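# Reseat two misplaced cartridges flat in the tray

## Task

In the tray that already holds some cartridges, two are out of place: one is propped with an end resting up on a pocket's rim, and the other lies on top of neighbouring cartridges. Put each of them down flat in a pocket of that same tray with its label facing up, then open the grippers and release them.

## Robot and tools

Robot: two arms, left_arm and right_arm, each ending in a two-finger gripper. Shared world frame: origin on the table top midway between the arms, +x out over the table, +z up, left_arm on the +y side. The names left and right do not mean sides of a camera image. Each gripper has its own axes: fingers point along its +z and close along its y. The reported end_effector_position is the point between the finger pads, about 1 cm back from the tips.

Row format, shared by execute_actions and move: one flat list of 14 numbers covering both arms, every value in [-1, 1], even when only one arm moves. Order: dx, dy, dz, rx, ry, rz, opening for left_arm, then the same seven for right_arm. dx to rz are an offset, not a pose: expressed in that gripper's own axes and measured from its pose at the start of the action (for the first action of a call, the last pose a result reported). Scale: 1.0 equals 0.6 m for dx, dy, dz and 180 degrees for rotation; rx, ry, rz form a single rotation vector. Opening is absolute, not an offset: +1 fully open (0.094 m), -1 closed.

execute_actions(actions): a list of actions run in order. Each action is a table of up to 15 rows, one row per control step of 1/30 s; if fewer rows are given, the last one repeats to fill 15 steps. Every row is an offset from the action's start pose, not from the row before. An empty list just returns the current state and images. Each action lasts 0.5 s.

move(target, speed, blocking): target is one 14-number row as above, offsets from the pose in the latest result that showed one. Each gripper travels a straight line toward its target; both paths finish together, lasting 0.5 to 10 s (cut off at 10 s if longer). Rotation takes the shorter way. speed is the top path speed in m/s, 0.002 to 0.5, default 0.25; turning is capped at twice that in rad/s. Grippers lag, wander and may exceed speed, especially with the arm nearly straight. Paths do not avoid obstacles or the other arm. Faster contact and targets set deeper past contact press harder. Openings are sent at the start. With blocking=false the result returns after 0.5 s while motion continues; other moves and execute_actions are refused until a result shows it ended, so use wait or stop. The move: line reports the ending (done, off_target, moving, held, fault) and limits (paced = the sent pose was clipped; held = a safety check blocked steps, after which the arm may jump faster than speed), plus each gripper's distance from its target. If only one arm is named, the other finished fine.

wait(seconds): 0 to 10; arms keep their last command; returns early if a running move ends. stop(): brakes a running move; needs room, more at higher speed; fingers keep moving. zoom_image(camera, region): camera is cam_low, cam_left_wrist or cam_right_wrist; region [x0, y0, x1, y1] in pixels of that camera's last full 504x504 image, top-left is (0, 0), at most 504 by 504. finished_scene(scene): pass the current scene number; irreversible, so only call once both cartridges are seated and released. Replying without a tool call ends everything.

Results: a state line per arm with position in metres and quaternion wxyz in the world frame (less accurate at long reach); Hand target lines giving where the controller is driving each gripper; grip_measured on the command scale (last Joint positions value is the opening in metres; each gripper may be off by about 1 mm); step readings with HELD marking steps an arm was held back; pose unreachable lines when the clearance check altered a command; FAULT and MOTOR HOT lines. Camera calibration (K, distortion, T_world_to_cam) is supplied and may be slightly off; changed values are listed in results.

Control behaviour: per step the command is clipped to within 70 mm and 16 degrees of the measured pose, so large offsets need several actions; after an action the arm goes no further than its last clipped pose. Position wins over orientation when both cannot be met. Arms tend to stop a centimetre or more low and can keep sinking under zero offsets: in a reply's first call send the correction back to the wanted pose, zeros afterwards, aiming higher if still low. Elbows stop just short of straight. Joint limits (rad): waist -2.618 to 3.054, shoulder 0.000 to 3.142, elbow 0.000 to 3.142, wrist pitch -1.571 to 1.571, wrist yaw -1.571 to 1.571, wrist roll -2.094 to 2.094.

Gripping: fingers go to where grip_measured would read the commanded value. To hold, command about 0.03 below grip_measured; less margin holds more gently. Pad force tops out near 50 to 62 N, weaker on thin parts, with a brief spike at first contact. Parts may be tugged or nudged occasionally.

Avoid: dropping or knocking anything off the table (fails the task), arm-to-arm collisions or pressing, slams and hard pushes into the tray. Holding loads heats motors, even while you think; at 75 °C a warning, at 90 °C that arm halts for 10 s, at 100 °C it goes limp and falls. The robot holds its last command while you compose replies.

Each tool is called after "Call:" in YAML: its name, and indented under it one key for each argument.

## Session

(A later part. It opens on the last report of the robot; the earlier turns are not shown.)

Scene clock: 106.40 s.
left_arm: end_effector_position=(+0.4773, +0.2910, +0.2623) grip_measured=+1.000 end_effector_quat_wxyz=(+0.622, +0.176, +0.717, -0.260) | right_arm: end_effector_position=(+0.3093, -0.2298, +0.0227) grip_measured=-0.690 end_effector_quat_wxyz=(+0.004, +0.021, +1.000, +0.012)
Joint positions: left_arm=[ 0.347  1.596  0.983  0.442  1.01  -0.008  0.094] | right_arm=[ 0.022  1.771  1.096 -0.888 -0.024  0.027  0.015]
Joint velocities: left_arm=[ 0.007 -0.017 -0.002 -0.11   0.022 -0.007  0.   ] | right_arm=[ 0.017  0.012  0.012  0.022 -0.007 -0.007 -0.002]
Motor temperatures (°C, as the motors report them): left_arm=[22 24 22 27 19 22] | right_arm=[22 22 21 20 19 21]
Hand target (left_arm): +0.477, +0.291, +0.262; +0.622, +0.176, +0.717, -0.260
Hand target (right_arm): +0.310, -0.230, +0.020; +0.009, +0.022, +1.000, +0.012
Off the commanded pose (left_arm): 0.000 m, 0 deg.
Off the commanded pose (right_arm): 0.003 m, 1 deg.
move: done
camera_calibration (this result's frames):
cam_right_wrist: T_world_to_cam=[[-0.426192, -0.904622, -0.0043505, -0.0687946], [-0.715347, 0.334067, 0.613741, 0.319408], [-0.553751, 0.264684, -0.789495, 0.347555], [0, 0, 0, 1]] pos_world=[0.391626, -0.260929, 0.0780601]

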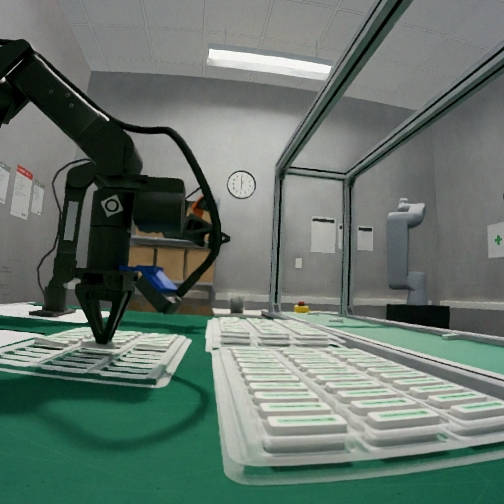

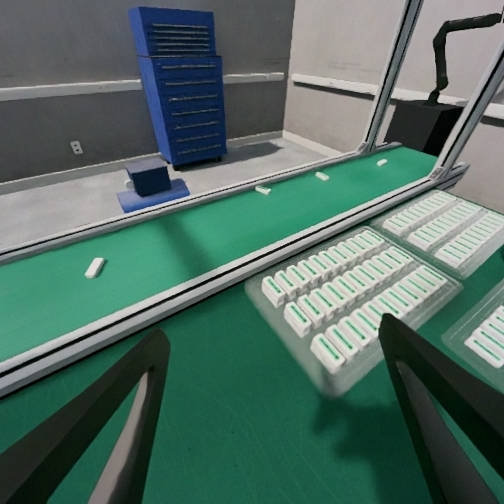

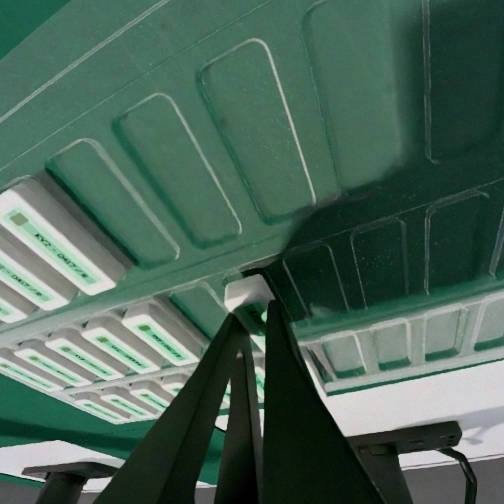

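Call:
move:
  target: [0,0,0,0,0,0,1,0.002,-0.005,0.007,0,0,0,-0.71]
  speed: 0.01

Call:
zoom_image:
  camera: "cam_low"
  region: [40, 300, 180, 380]

Call:
zoom_image:
  camera: "cam_right_wrist"
  region: [150, 200, 350, 380]

Scene clock: 113.57 s.
left_arm: end_effector_position=(+0.4773, +0.2910, +0.2623) grip_measured=+1.000 end_effector_quat_wxyz=(+0.622, +0.176, +0.717, -0.260) | right_arm: end_effector_position=(+0.3097, -0.2298, +0.0227) grip_measured=-0.690 end_effector_quat_wxyz=(+0.004, +0.020, +1.000, +0.012)
Joint positions: left_arm=[ 0.347  1.596  0.983  0.442  1.01  -0.008  0.094] | right_arm=[ 0.022  1.771  1.096 -0.887 -0.024  0.025  0.015]
Joint velocities: left_arm=[-0.007  0.002 -0.002  0.022 -0.051  0.037  0.   ] | right_arm=[-0.012 -0.002 -0.002  0.051 -0.037 -0.037  0.   ]
Motor temperatures (°C, as the motors report them): left_arm=[22 24 22 27 19 22] | right_arm=[22 22 21 20 19 21]
Hand target (left_arm): +0.477, +0.291, +0.262; +0.622, +0.176, +0.717, -0.260
Hand target (right_arm): +0.308, -0.233, +0.018; +0.003, +0.021, +1.000, +0.012
Off the commanded pose (left_arm): 0.000 m, 0 deg.
Off the commanded pose (right_arm): 0.005 m, 0 deg.
move: done
camera_calibration (this result's frames):
cam_right_wrist: T_world_to_cam=[[-0.424804, -0.905272, -0.00498163, -0.0692031], [-0.716813, 0.332998, 0.61261, 0.319913], [-0.55292, 0.26381, -0.79037, 0.347331], [0, 0, 0, 1]] pos_world=[0.391966, -0.260807, 0.0781926]

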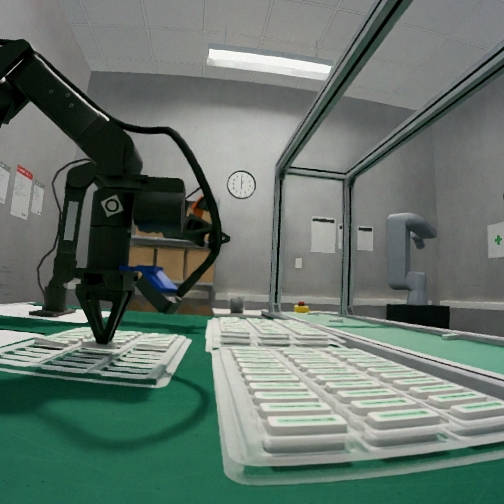

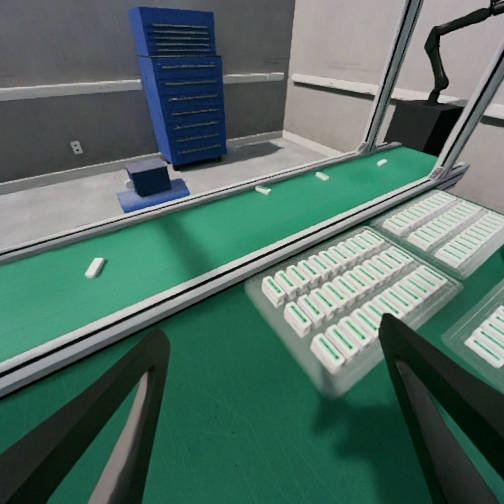

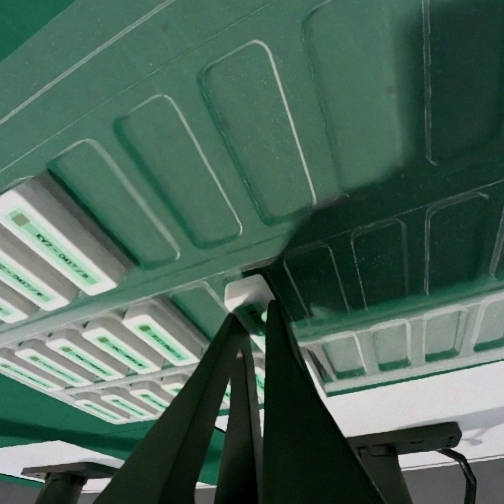

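Region (40, 300, 180, 380) of cam_low's 504x504 image, scaled by 3.600, with more detail than that image has; it fills the top 288 rows of this view, and the rest is white.

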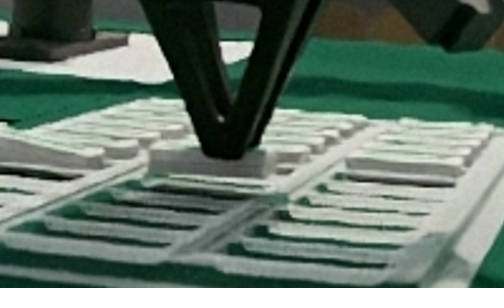

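Region (150, 200, 350, 380) of cam_right_wrist's 504x504 image, scaled by 2.520, with more detail than that image has; it fills the top 454 rows of this view, and the rest is white.

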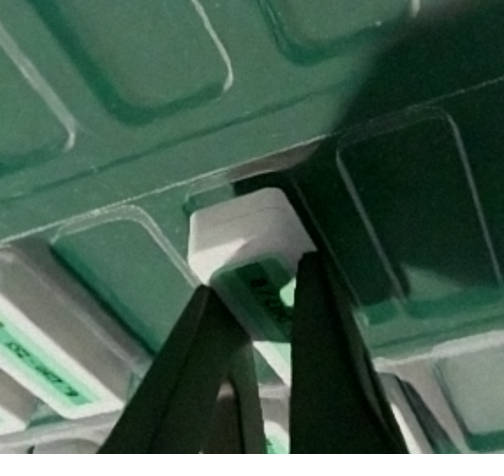

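Stiction. Command a pure-elbow style motion.

Call:
move:
  target: [0,0,0,0,0,0,1,0.005,-0.006,0.010,0,0.004,0,-0.71]
  speed: 0.02

Call:
zoom_image:
  camera: "cam_low"
  region: [40, 300, 180, 380]

Call:
zoom_image:
  camera: "cam_right_wrist"
  region: [150, 200, 350, 380]

Scene clock: 119.27 s.
left_arm: end_effector_position=(+0.4773, +0.2910, +0.2623) grip_measured=+1.000 end_effector_quat_wxyz=(+0.622, +0.176, +0.717, -0.260) | right_arm: end_effector_position=(+0.3086, -0.2307, +0.0194) grip_measured=-0.690 end_effector_quat_wxyz=(-0.001, +0.020, +1.000, +0.012)
Joint positions: left_arm=[ 0.347  1.596  0.983  0.442  1.01  -0.008  0.094] | right_arm=[ 0.019  1.783  1.096 -0.887 -0.024  0.022  0.015]
Joint velocities: left_arm=[ 0.002  0.007 -0.002 -0.022 -0.037 -0.037  0.   ] | right_arm=[-0.002 -0.012 -0.012  0.037 -0.022  0.007 -0.   ]
Motor temperatures (°C, as the motors report them): left_arm=[22 24 22 28 19 22] | right_arm=[22 22 21 20 19 21]
Hand target (left_arm): +0.477, +0.291, +0.262; +0.622, +0.176, +0.717, -0.260
Hand target (right_arm): +0.306, -0.233, +0.017; -0.002, +0.020, +1.000, +0.012
Off the commanded pose (left_arm): 0.000 m, 0 deg.
Off the commanded pose (right_arm): 0.004 m, 0 deg.
move: done
camera_calibration (this result's frames):
cam_right_wrist: T_world_to_cam=[[-0.42449, -0.905433, -0.000326512, -0.0707379], [-0.709935, 0.332611, 0.620775, 0.319025], [-0.561962, 0.263744, -0.783988, 0.347044], [0, 0, 0, 1]] pos_world=[0.391485, -0.261691, 0.0740126]

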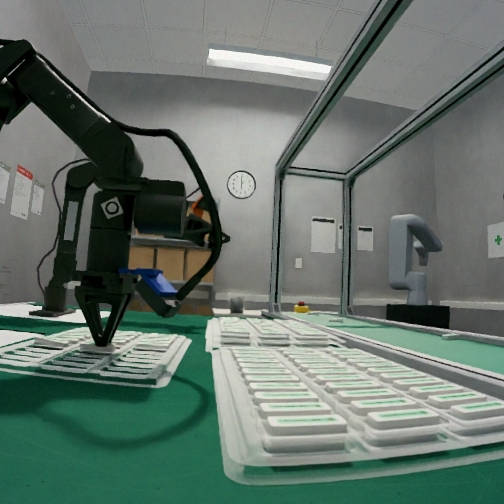

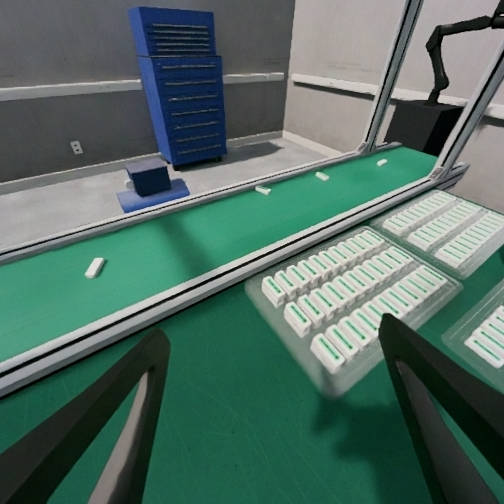

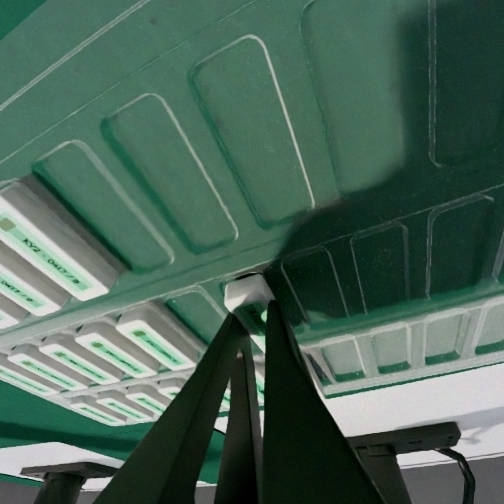

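Region (40, 300, 180, 380) of cam_low's 504x504 image, scaled by 3.600, with more detail than that image has; it fills the top 288 rows of this view, and the rest is white.

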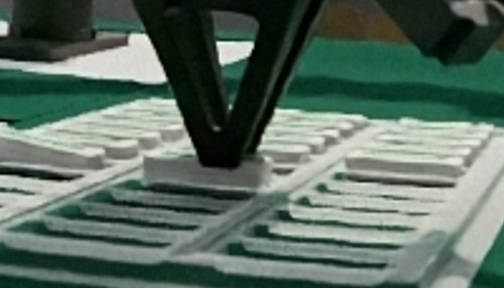

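Region (150, 200, 350, 380) of cam_right_wrist's 504x504 image, scaled by 2.520, with more detail than that image has; it fills the top 454 rows of this view, and the rest is white.

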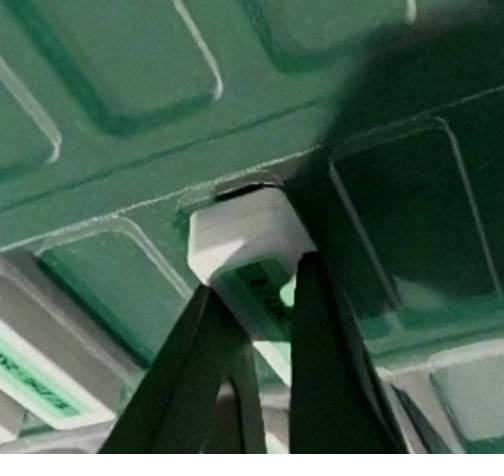

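Call:
move:
  target: [0,0,0,0,0,0,1,0.006,0,0.008,0,0.006,0,-0.71]
  speed: 0.02

Call:
move:
  target: [0,0,0,0,0,0,1,0,0,0,0,0,0,-0.45]

Call:
move:
  target: [0,0,0,0,0,0,1,0,0,-0.06,0,-0.015,0,-0.45]
  speed: 0.08

Call:
zoom_image:
  camera: "cam_low"
  region: [20, 300, 160, 380]

Call:
zoom_image:
  camera: "cam_right_wrist"
  region: [150, 200, 350, 380]

Scene clock: 126.47 s.
left_arm: end_effector_position=(+0.4773, +0.2910, +0.2623) grip_measured=+1.000 end_effector_quat_wxyz=(+0.622, +0.176, +0.717, -0.260) | right_arm: end_effector_position=(+0.3075, -0.2305, +0.0163) grip_measured=-0.690 end_effector_quat_wxyz=(-0.007, +0.020, +1.000, +0.013)
Joint positions: left_arm=[ 0.347  1.596  0.983  0.442  1.01  -0.008  0.094] | right_arm=[ 0.019  1.794  1.096 -0.887 -0.026  0.021  0.015]
Joint velocities: left_arm=[ 0.007  0.007 -0.007 -0.037 -0.022  0.081  0.   ] | right_arm=[ 0.012 -0.007 -0.012  0.022 -0.007  0.007  0.001]
Motor temperatures (°C, as the motors report them): left_arm=[22 24 22 28 19 22] | right_arm=[22 22 21 20 19 21]
Hand target (left_arm): +0.477, +0.291, +0.262; +0.622, +0.176, +0.717, -0.260
Hand target (right_arm): +0.305, -0.230, +0.015; -0.011, +0.020, +1.000, +0.012
Off the commanded pose (left_arm): 0.000 m, 0 deg.
Off the commanded pose (right_arm): 0.003 m, 0 deg.
move: done
camera_calibration (this result's frames):
cam_right_wrist: T_world_to_cam=[[-0.423792, -0.905754, 0.00311686, -0.0713523], [-0.703299, 0.33123, 0.629013, 0.317598], [-0.570764, 0.264379, -0.777388, 0.346666], [0, 0, 0, 1]] pos_world=[0.390992, -0.261477, 0.0699426]

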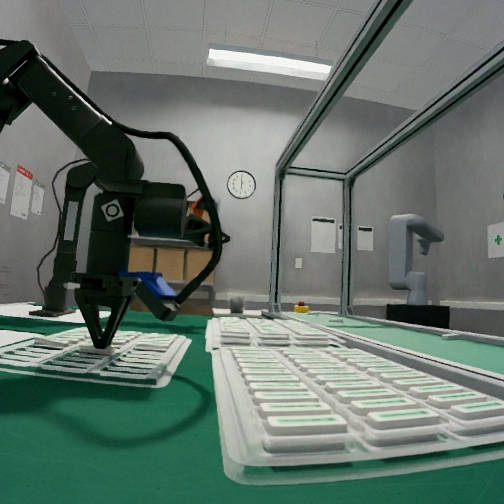

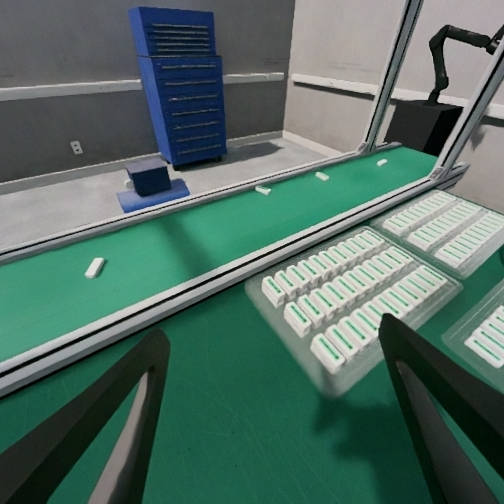

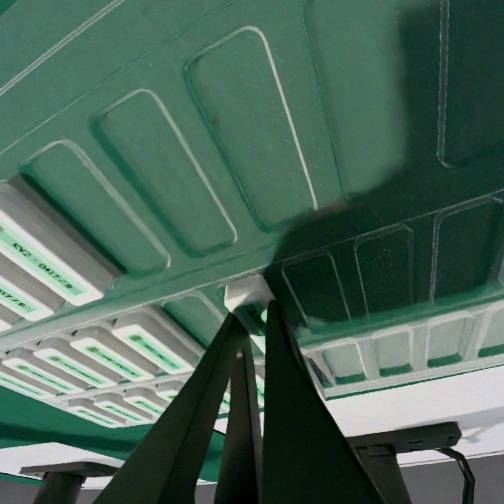

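Scene clock: 126.97 s.
left_arm: end_effector_position=(+0.4773, +0.2910, +0.2623) grip_measured=+1.000 end_effector_quat_wxyz=(+0.622, +0.176, +0.717, -0.260) | right_arm: end_effector_position=(+0.3075, -0.2304, +0.0163) grip_measured=-0.453 end_effector_quat_wxyz=(-0.007, +0.020, +1.000, +0.013)
Joint positions: left_arm=[ 0.347  1.596  0.983  0.442  1.01  -0.008  0.094] | right_arm=[ 0.019  1.794  1.096 -0.887 -0.026  0.021  0.026]
Joint velocities: left_arm=[-0.012  0.002 -0.002 -0.066 -0.022 -0.007  0.   ] | right_arm=[-0.002 -0.012 -0.007 -0.037 -0.007 -0.022 -0.   ]
Motor temperatures (°C, as the motors report them): left_arm=[22 24 22 28 19 22] | right_arm=[22 22 21 20 19 21]
Hand target (left_arm): +0.477, +0.291, +0.262; +0.622, +0.176, +0.717, -0.260
Hand target (right_arm): +0.307, -0.230, +0.016; -0.007, +0.020, +1.000, +0.013
Off the commanded pose (left_arm): 0.000 m, 0 deg.
Off the commanded pose (right_arm): 0.000 m, 0 deg.
move: done
camera_calibration (this result's frames):
cam_right_wrist: T_world_to_cam=[[-0.423797, -0.905753, 0.00276838, -0.0712828], [-0.703301, 0.330993, 0.629135, 0.31752], [-0.570757, 0.264678, -0.777291, 0.346715], [0, 0, 0, 1]] pos_world=[0.390993, -0.26143, 0.0699331]

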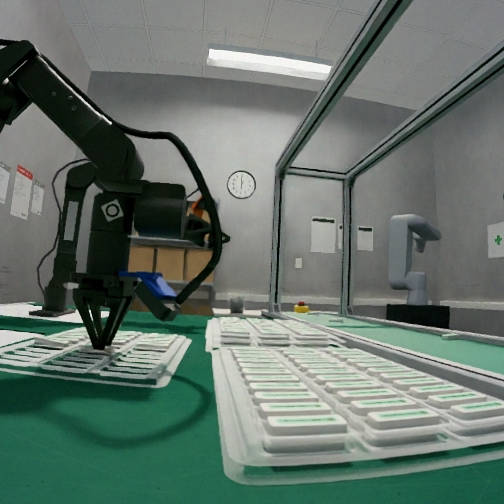

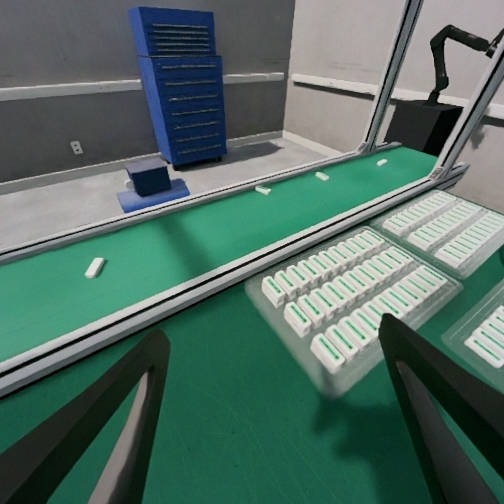

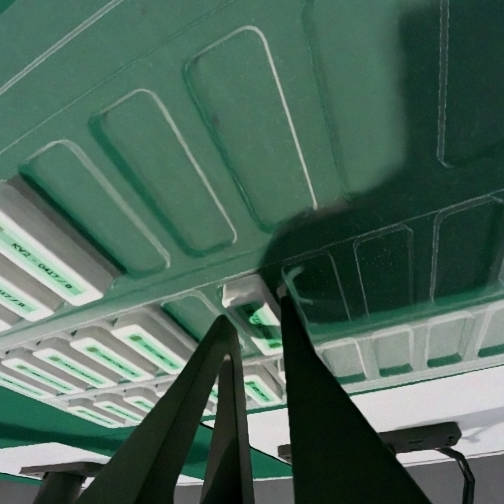

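Scene clock: 127.87 s.
left_arm: end_effector_position=(+0.4773, +0.2910, +0.2623) grip_measured=+1.000 end_effector_quat_wxyz=(+0.622, +0.176, +0.717, -0.260) | right_arm: end_effector_position=(+0.2961, -0.2302, +0.0362) grip_measured=-0.453 end_effector_quat_wxyz=(-0.007, +0.020, +1.000, +0.013)
Joint positions: left_arm=[ 0.347  1.596  0.983  0.442  1.01  -0.008  0.094] | right_arm=[ 0.019  1.722  1.096 -0.959 -0.026  0.021  0.026]
Joint velocities: left_arm=[-0.017  0.002 -0.007 -0.066 -0.007 -0.037  0.   ] | right_arm=[-0.007 -0.002 -0.017 -0.007 -0.037  0.007  0.   ]
Motor temperatures (°C, as the motors report them): left_arm=[22 24 22 28 19 22] | right_arm=[22 22 21 20 19 21]
Hand target (left_arm): +0.477, +0.291, +0.262; +0.622, +0.176, +0.717, -0.260
Hand target (right_arm): +0.308, -0.232, +0.052; +0.017, +0.020, +1.000, +0.012
Off the commanded pose (left_arm): 0.000 m, 0 deg.
Off the commanded pose (right_arm): 0.020 m, 3 deg.
move: off_target (right_arm)
camera_calibration (this result's frames):
cam_right_wrist: T_world_to_cam=[[-0.423794, -0.905753, 0.0030786, -0.075954], [-0.702821, 0.330984, 0.629676, 0.296791], [-0.57135, 0.264689, -0.776852, 0.355843], [0, 0, 0, 1]] pos_world=[0.379712, -0.261216, 0.0897891]

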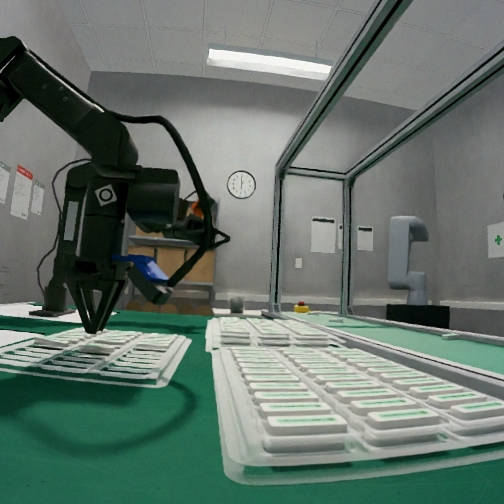

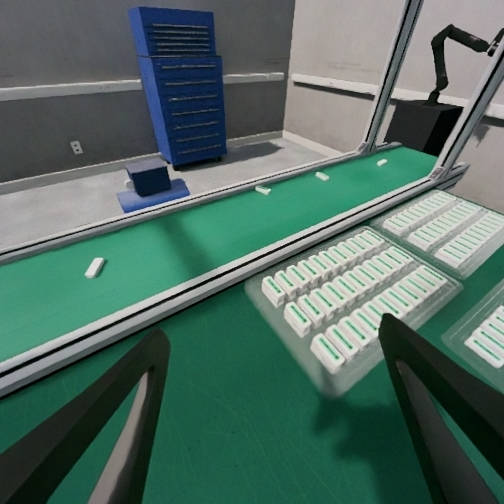

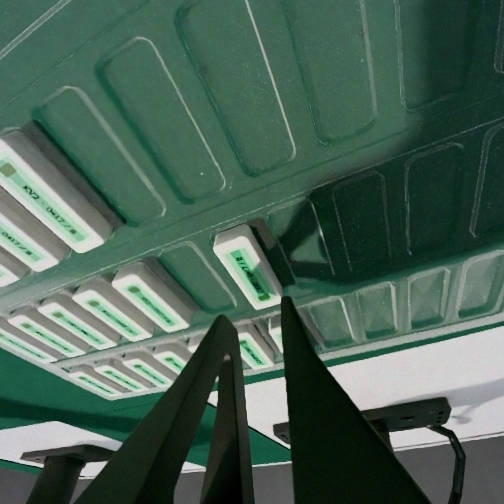

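Region (20, 300, 160, 380) of cam_low's 504x504 image, scaled by 3.600, with more detail than that image has; it fills the top 288 rows of this view, and the rest is white.

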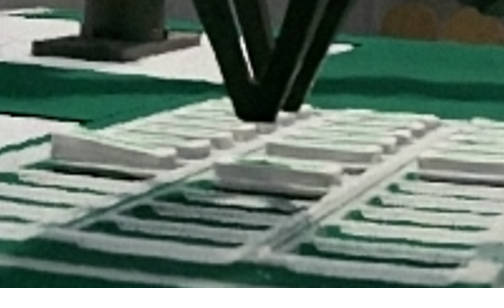

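Region (150, 200, 350, 380) of cam_right_wrist's 504x504 image, scaled by 2.520, with more detail than that image has; it fills the top 454 rows of this view, and the rest is white.

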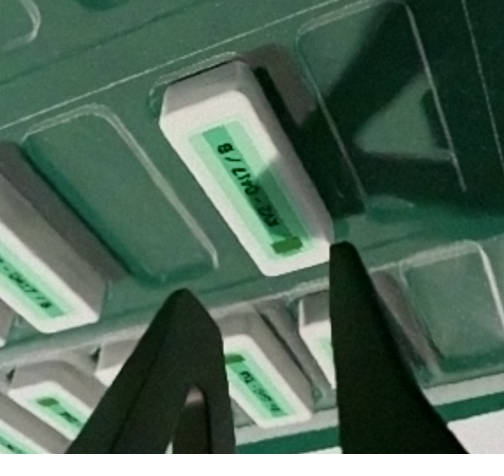

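Call:
move:
  target: [0,0,0,0,0,0,1,0.155,0,-0.008,0,-0.01,0,-1]
  speed: 0.12

Call:
zoom_image:
  camera: "cam_low"
  region: [0, 300, 140, 380]

Scene clock: 134.60 s.
left_arm: end_effector_position=(+0.4773, +0.2910, +0.2623) grip_measured=+1.000 end_effector_quat_wxyz=(+0.622, +0.176, +0.717, -0.260) | right_arm: end_effector_position=(+0.2069, -0.2272, +0.0408) grip_measured=-0.979 end_effector_quat_wxyz=(+0.007, +0.021, +1.000, +0.013)
Joint positions: left_arm=[ 0.347  1.596  0.983  0.442  1.01  -0.008  0.094] | right_arm=[ 0.026  1.344  0.753 -0.966 -0.026  0.029  0.001]
Joint velocities: left_arm=[ 0.007  0.012  0.007 -0.022 -0.037 -0.095  0.   ] | right_arm=[ 0.012 -0.007  0.017  0.037 -0.066  0.007  0.   ]
Motor temperatures (°C, as the motors report them): left_arm=[22 24 22 28 19 22] | right_arm=[22 22 22 20 19 21]
Hand target (left_arm): +0.477, +0.291, +0.262; +0.622, +0.176, +0.717, -0.260
Hand target (right_arm): +0.204, -0.226, +0.042; +0.009, +0.020, +1.000, +0.012
Off the commanded pose (left_arm): 0.000 m, 0 deg.
Off the commanded pose (right_arm): 0.004 m, 0 deg.
move: done
camera_calibration (this result's frames):
cam_right_wrist: T_world_to_cam=[[-0.425103, -0.905108, -0.00825869, -0.110113], [-0.71944, 0.332335, 0.609885, 0.234761], [-0.549267, 0.265205, -0.792447, 0.303811], [0, 0, 0, 1]] pos_world=[0.28896, -0.258255, 0.0966676]

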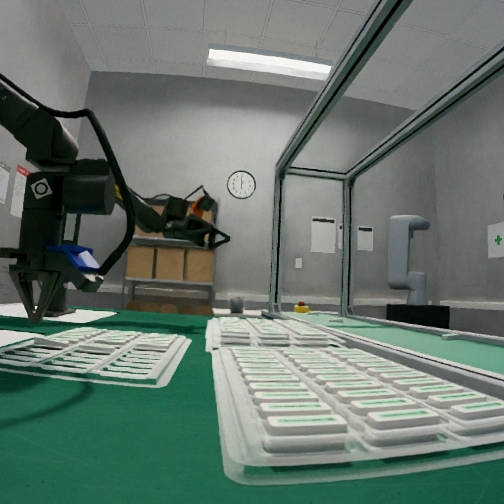

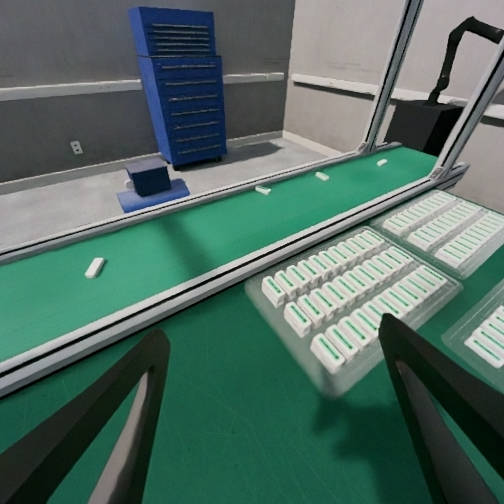

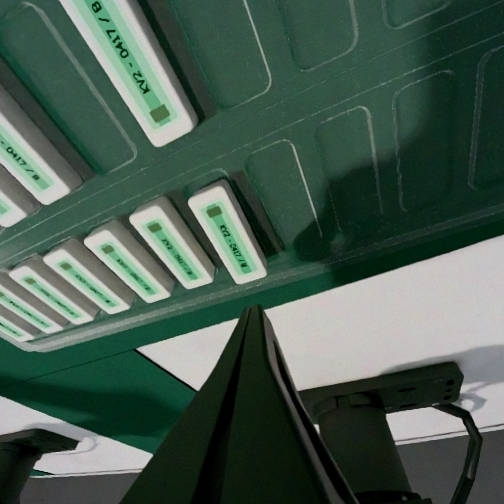

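Region (0, 300, 140, 380) of cam_low's 504x504 image, scaled by 3.600, with more detail than that image has; it fills the top 288 rows of this view, and the rest is white.

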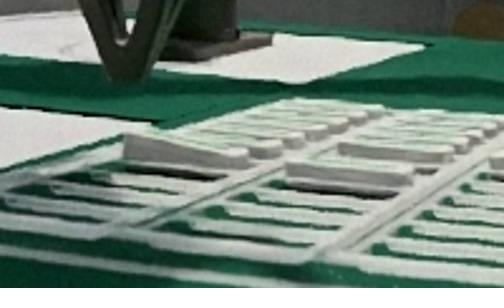

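Call:
move:
  target: [0,0,0,0,0,0,1,0.018,0.008,0.034,0,0,0,-1]
  speed: 0.04

Call:
zoom_image:
  camera: "cam_low"
  region: [0, 300, 140, 380]

Scene clock: 141.90 s.
left_arm: end_effector_position=(+0.4773, +0.2910, +0.2623) grip_measured=+1.000 end_effector_quat_wxyz=(+0.622, +0.176, +0.717, -0.260) | right_arm: end_effector_position=(+0.1924, -0.2228, +0.0215) grip_measured=-0.979 end_effector_quat_wxyz=(-0.007, +0.021, +1.000, +0.013)
Joint positions: left_arm=[ 0.347  1.596  0.983  0.442  1.01  -0.008  0.094] | right_arm=[ 0.048  1.344  0.67  -0.91  -0.026  0.052  0.001]
Joint velocities: left_arm=[ 0.007 -0.002 -0.012 -0.007  0.037 -0.037  0.   ] | right_arm=[-0.007  0.002 -0.027  0.066 -0.007 -0.007 -0.001]
Motor temperatures (°C, as the motors report them): left_arm=[22 24 22 28 19 22] | right_arm=[22 22 22 20 19 21]
Hand target (left_arm): +0.477, +0.291, +0.262; +0.622, +0.176, +0.717, -0.260
Hand target (right_arm): +0.196, -0.221, +0.021; +0.007, +0.021, +1.000, +0.013
Off the commanded pose (left_arm): 0.000 m, 0 deg.
Off the commanded pose (right_arm): 0.005 m, 2 deg.
move: done
camera_calibration (this result's frames):
cam_right_wrist: T_world_to_cam=[[-0.425167, -0.90511, 0.00298602, -0.112736], [-0.703015, 0.33231, 0.62876, 0.231038], [-0.57009, 0.265229, -0.777593, 0.283071], [0, 0, 0, 1]] pos_world=[0.275867, -0.253893, 0.0751831]

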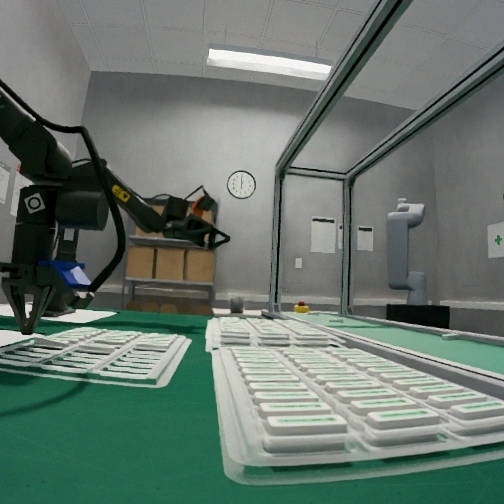

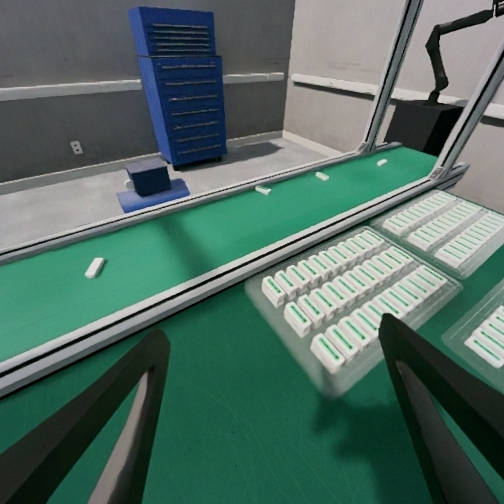

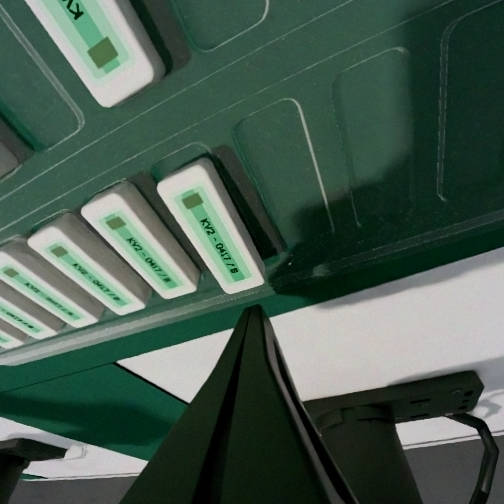

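Region (0, 300, 140, 380) of cam_low's 504x504 image, scaled by 3.600, with more detail than that image has; it fills the top 288 rows of this view, and the rest is white.

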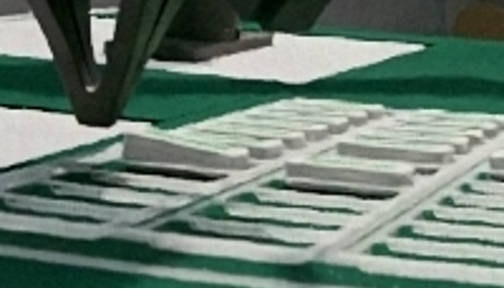

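Call:
move:
  target: [0,0,0,0,0,0,1,-0.004,0.003,0.011,0,-0.008,0,-1]
  speed: 0.02

Call:
move:
  target: [0,0,0,0,0,0,1,-0.018,0,0,0,-0.015,0,-1]
  speed: 0.015

Call:
zoom_image:
  camera: "cam_low"
  region: [0, 300, 140, 380]

Scene clock: 150.10 s.
left_arm: end_effector_position=(+0.4773, +0.2910, +0.2623) grip_measured=+1.000 end_effector_quat_wxyz=(+0.622, +0.176, +0.717, -0.260) | right_arm: end_effector_position=(+0.1918, -0.2222, +0.0168) grip_measured=-0.979 end_effector_quat_wxyz=(-0.003, +0.021, +1.000, +0.013)
Joint positions: left_arm=[ 0.347  1.596  0.983  0.442  1.01  -0.008  0.094] | right_arm=[ 0.052  1.344  0.649 -0.882 -0.026  0.056  0.001]
Joint velocities: left_arm=[ 0.007 -0.007 -0.017  0.007 -0.022 -0.037  0.   ] | right_arm=[ 0.007  0.002 -0.012 -0.007 -0.037 -0.007  0.002]
Motor temperatures (°C, as the motors report them): left_arm=[22 24 22 28 19 22] | right_arm=[22 21 22 20 19 21]
Hand target (left_arm): +0.477, +0.291, +0.262; +0.622, +0.176, +0.717, -0.260
Hand target (right_arm): +0.195, -0.221, +0.015; +0.006, +0.021, +1.000, +0.012
Off the commanded pose (left_arm): 0.000 m, 0 deg.
Off the commanded pose (right_arm): 0.004 m, 1 deg.
move: done
camera_calibration (this result's frames):
cam_right_wrist: T_world_to_cam=[[-0.426212, -0.904623, 0.000243377, -0.112072], [-0.706624, 0.333093, 0.624285, 0.234276], [-0.564824, 0.265906, -0.781197, 0.278075], [0, 0, 0, 1]] pos_world=[0.274842, -0.25336, 0.0710034]

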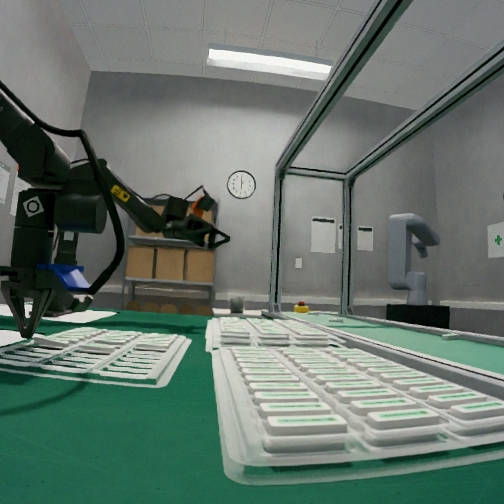

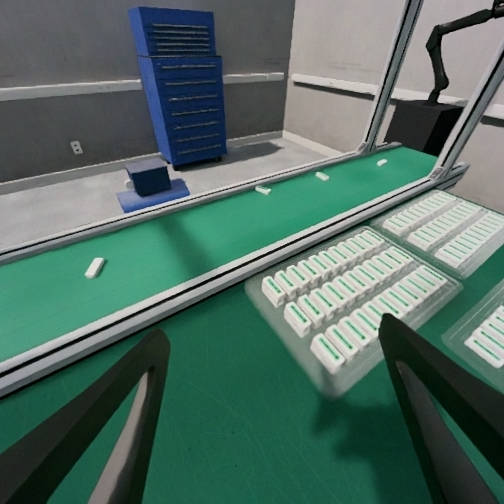

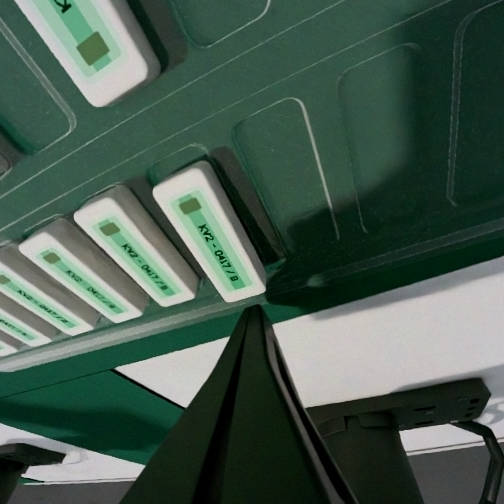

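Scene clock: 151.90 s.
left_arm: end_effector_position=(+0.4773, +0.2910, +0.2623) grip_measured=+1.000 end_effector_quat_wxyz=(+0.622, +0.176, +0.717, -0.260) | right_arm: end_effector_position=(+0.1974, -0.2221, +0.0168) grip_measured=-0.979 end_effector_quat_wxyz=(+0.008, +0.021, +1.000, +0.013)
Joint positions: left_arm=[ 0.347  1.596  0.983  0.442  1.01  -0.008  0.094] | right_arm=[ 0.052  1.344  0.649 -0.86  -0.026  0.056  0.001]
Joint velocities: left_arm=[ 0.002  0.017 -0.012 -0.051 -0.037  0.037  0.   ] | right_arm=[-0.007 -0.002 -0.007 -0.007 -0.007  0.007 -0.001]
Motor temperatures (°C, as the motors report them): left_arm=[22 24 22 28 19 22] | right_arm=[22 21 22 20 19 21]
Hand target (left_arm): +0.477, +0.291, +0.262; +0.622, +0.176, +0.717, -0.260
Hand target (right_arm): +0.202, -0.223, +0.017; +0.020, +0.022, +0.999, +0.012
Off the commanded pose (left_arm): 0.000 m, 0 deg.
Off the commanded pose (right_arm): 0.005 m, 1 deg.
move: done
camera_calibration (this result's frames):
cam_right_wrist: T_world_to_cam=[[-0.426106, -0.904622, -0.0096308, -0.109472], [-0.720495, 0.3329, 0.60833, 0.24115], [-0.547103, 0.266152, -0.793626, 0.278], [0, 0, 0, 1]] pos_world=[0.279195, -0.2533, 0.0728752]

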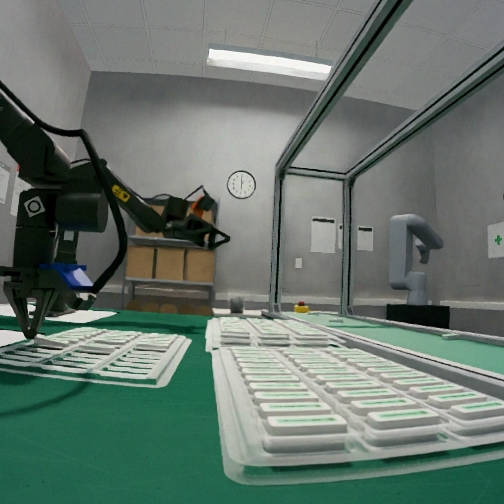

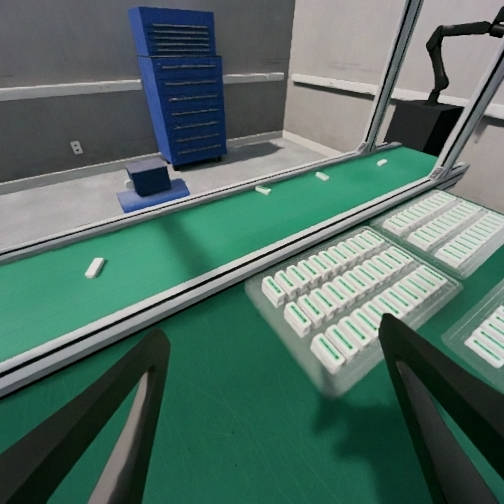

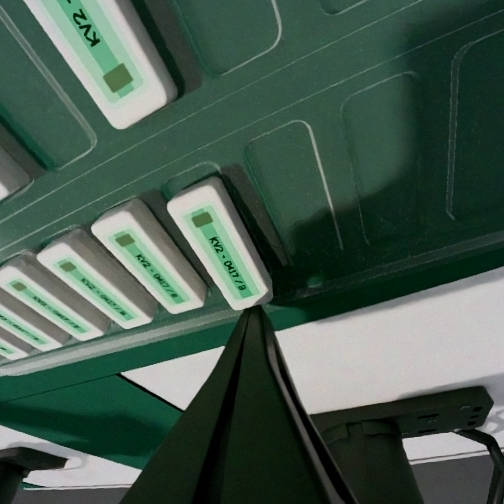

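Region (0, 300, 140, 380) of cam_low's 504x504 image, scaled by 3.600, with more detail than that image has; it fills the top 288 rows of this view, and the rest is white.

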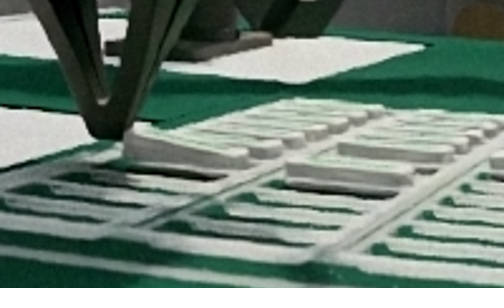

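Call:
move:
  target: [0,0,0,0,0,0,1,-0.02,0,0.002,0,-0.016,0,-1]
  speed: 0.015

Call:
zoom_image:
  camera: "cam_low"
  region: [0, 300, 140, 380]

Scene clock: 158.87 s.
left_arm: end_effector_position=(+0.4773, +0.2910, +0.2623) grip_measured=+1.000 end_effector_quat_wxyz=(+0.622, +0.176, +0.717, -0.260) | right_arm: end_effector_position=(+0.2051, -0.2220, +0.0171) grip_measured=-0.979 end_effector_quat_wxyz=(+0.023, +0.021, +0.999, +0.014)
Joint positions: left_arm=[ 0.347  1.596  0.983  0.442  1.01  -0.008  0.094] | right_arm=[ 0.052  1.344  0.649 -0.829 -0.026  0.056  0.001]
Joint velocities: left_arm=[-0.027 -0.007 -0.032  0.007 -0.037 -0.037  0.   ] | right_arm=[ 0.002 -0.007 -0.017 -0.007  0.007  0.007  0.001]
Motor temperatures (°C, as the motors report them): left_arm=[22 24 22 29 19 22] | right_arm=[22 21 22 20 19 21]
Hand target (left_arm): +0.477, +0.291, +0.262; +0.622, +0.176, +0.717, -0.260
Hand target (right_arm): +0.209, -0.223, +0.016; +0.033, +0.022, +0.999, +0.012
Off the commanded pose (left_arm): 0.000 m, 0 deg.
Off the commanded pose (right_arm): 0.004 m, 1 deg.
move: done
camera_calibration (this result's frames):
cam_right_wrist: T_world_to_cam=[[-0.42559, -0.904615, -0.023345, -0.105931], [-0.739169, 0.33264, 0.585645, 0.250724], [-0.522018, 0.266501, -0.810231, 0.277633], [0, 0, 0, 1]] pos_world=[0.285173, -0.253217, 0.0756383]

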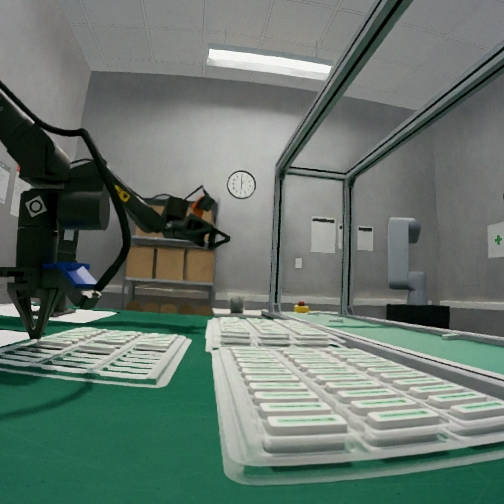

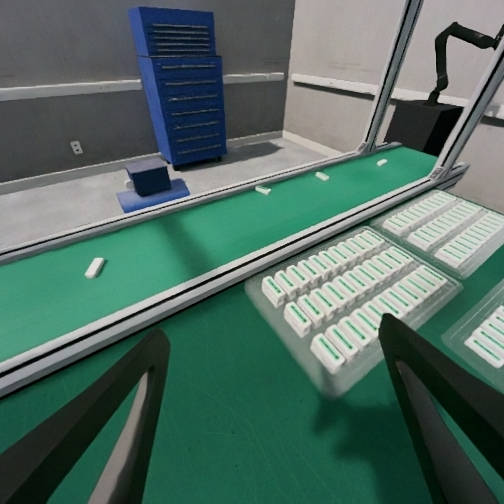

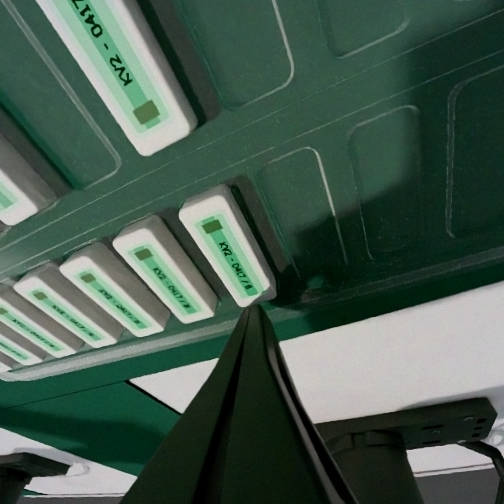

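Region (0, 300, 140, 380) of cam_low's 504x504 image, scaled by 3.600, with more detail than that image has; it fills the top 288 rows of this view, and the rest is white.

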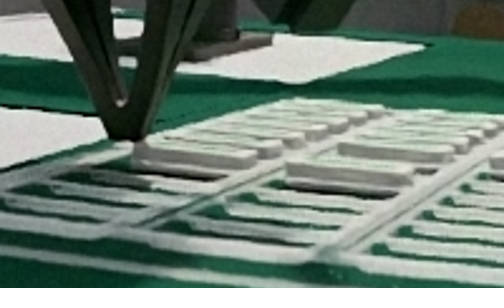

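Call:
move:
  target: [0,0,0,0,0,0,1,0.02,0,-0.06,0,0,0,-0.5]
  speed: 0.1

Call:
finished_scene:
  scene: 1

Scene clock: 165.60 s.
left_arm: end_effector_position=(+0.4773, +0.2910, +0.2623) grip_measured=+1.000 end_effector_quat_wxyz=(+0.622, +0.176, +0.717, -0.260) | right_arm: end_effector_position=(+0.1829, -0.2223, +0.0403) grip_measured=-0.503 end_effector_quat_wxyz=(+0.004, +0.021, +1.000, +0.013)
Joint positions: left_arm=[ 0.347  1.596  0.983  0.442  1.01  -0.008  0.094] | right_arm=[ 0.052  1.245  0.682 -0.999 -0.026  0.056  0.023]
Joint velocities: left_arm=[-0.007 -0.012 -0.012  0.007 -0.11  -0.095  0.   ] | right_arm=[ 0.002 -0.012  0.007 -0.066  0.007  0.007  0.   ]
Motor temperatures (°C, as the motors report them): left_arm=[22 24 22 29 19 22] | right_arm=[22 21 22 20 19 21]
Hand target (left_arm): +0.477, +0.291, +0.262; +0.622, +0.176, +0.717, -0.260
Hand target (right_arm): +0.192, -0.222, +0.052; +0.024, +0.021, +0.999, +0.014
Off the commanded pose (left_arm): 0.000 m, 0 deg.
Off the commanded pose (right_arm): 0.015 m, 2 deg.
move: off_target (right_arm)
camera_calibration (this result's frames):
cam_right_wrist: T_world_to_cam=[[-0.426169, -0.904623, -0.00611656, -0.115714], [-0.715599, 0.332968, 0.614045, 0.215401], [-0.553442, 0.266064, -0.789248, 0.289763], [0, 0, 0, 1]] pos_world=[0.265194, -0.253494, 0.0957209]

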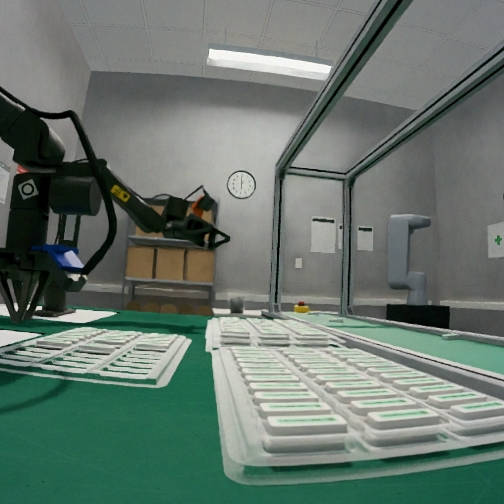

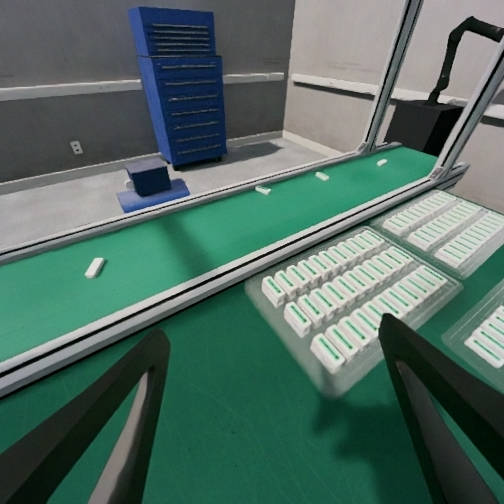

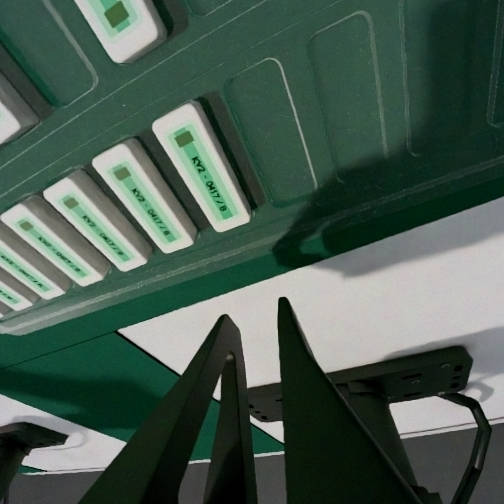

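The scene is finished: the task was done.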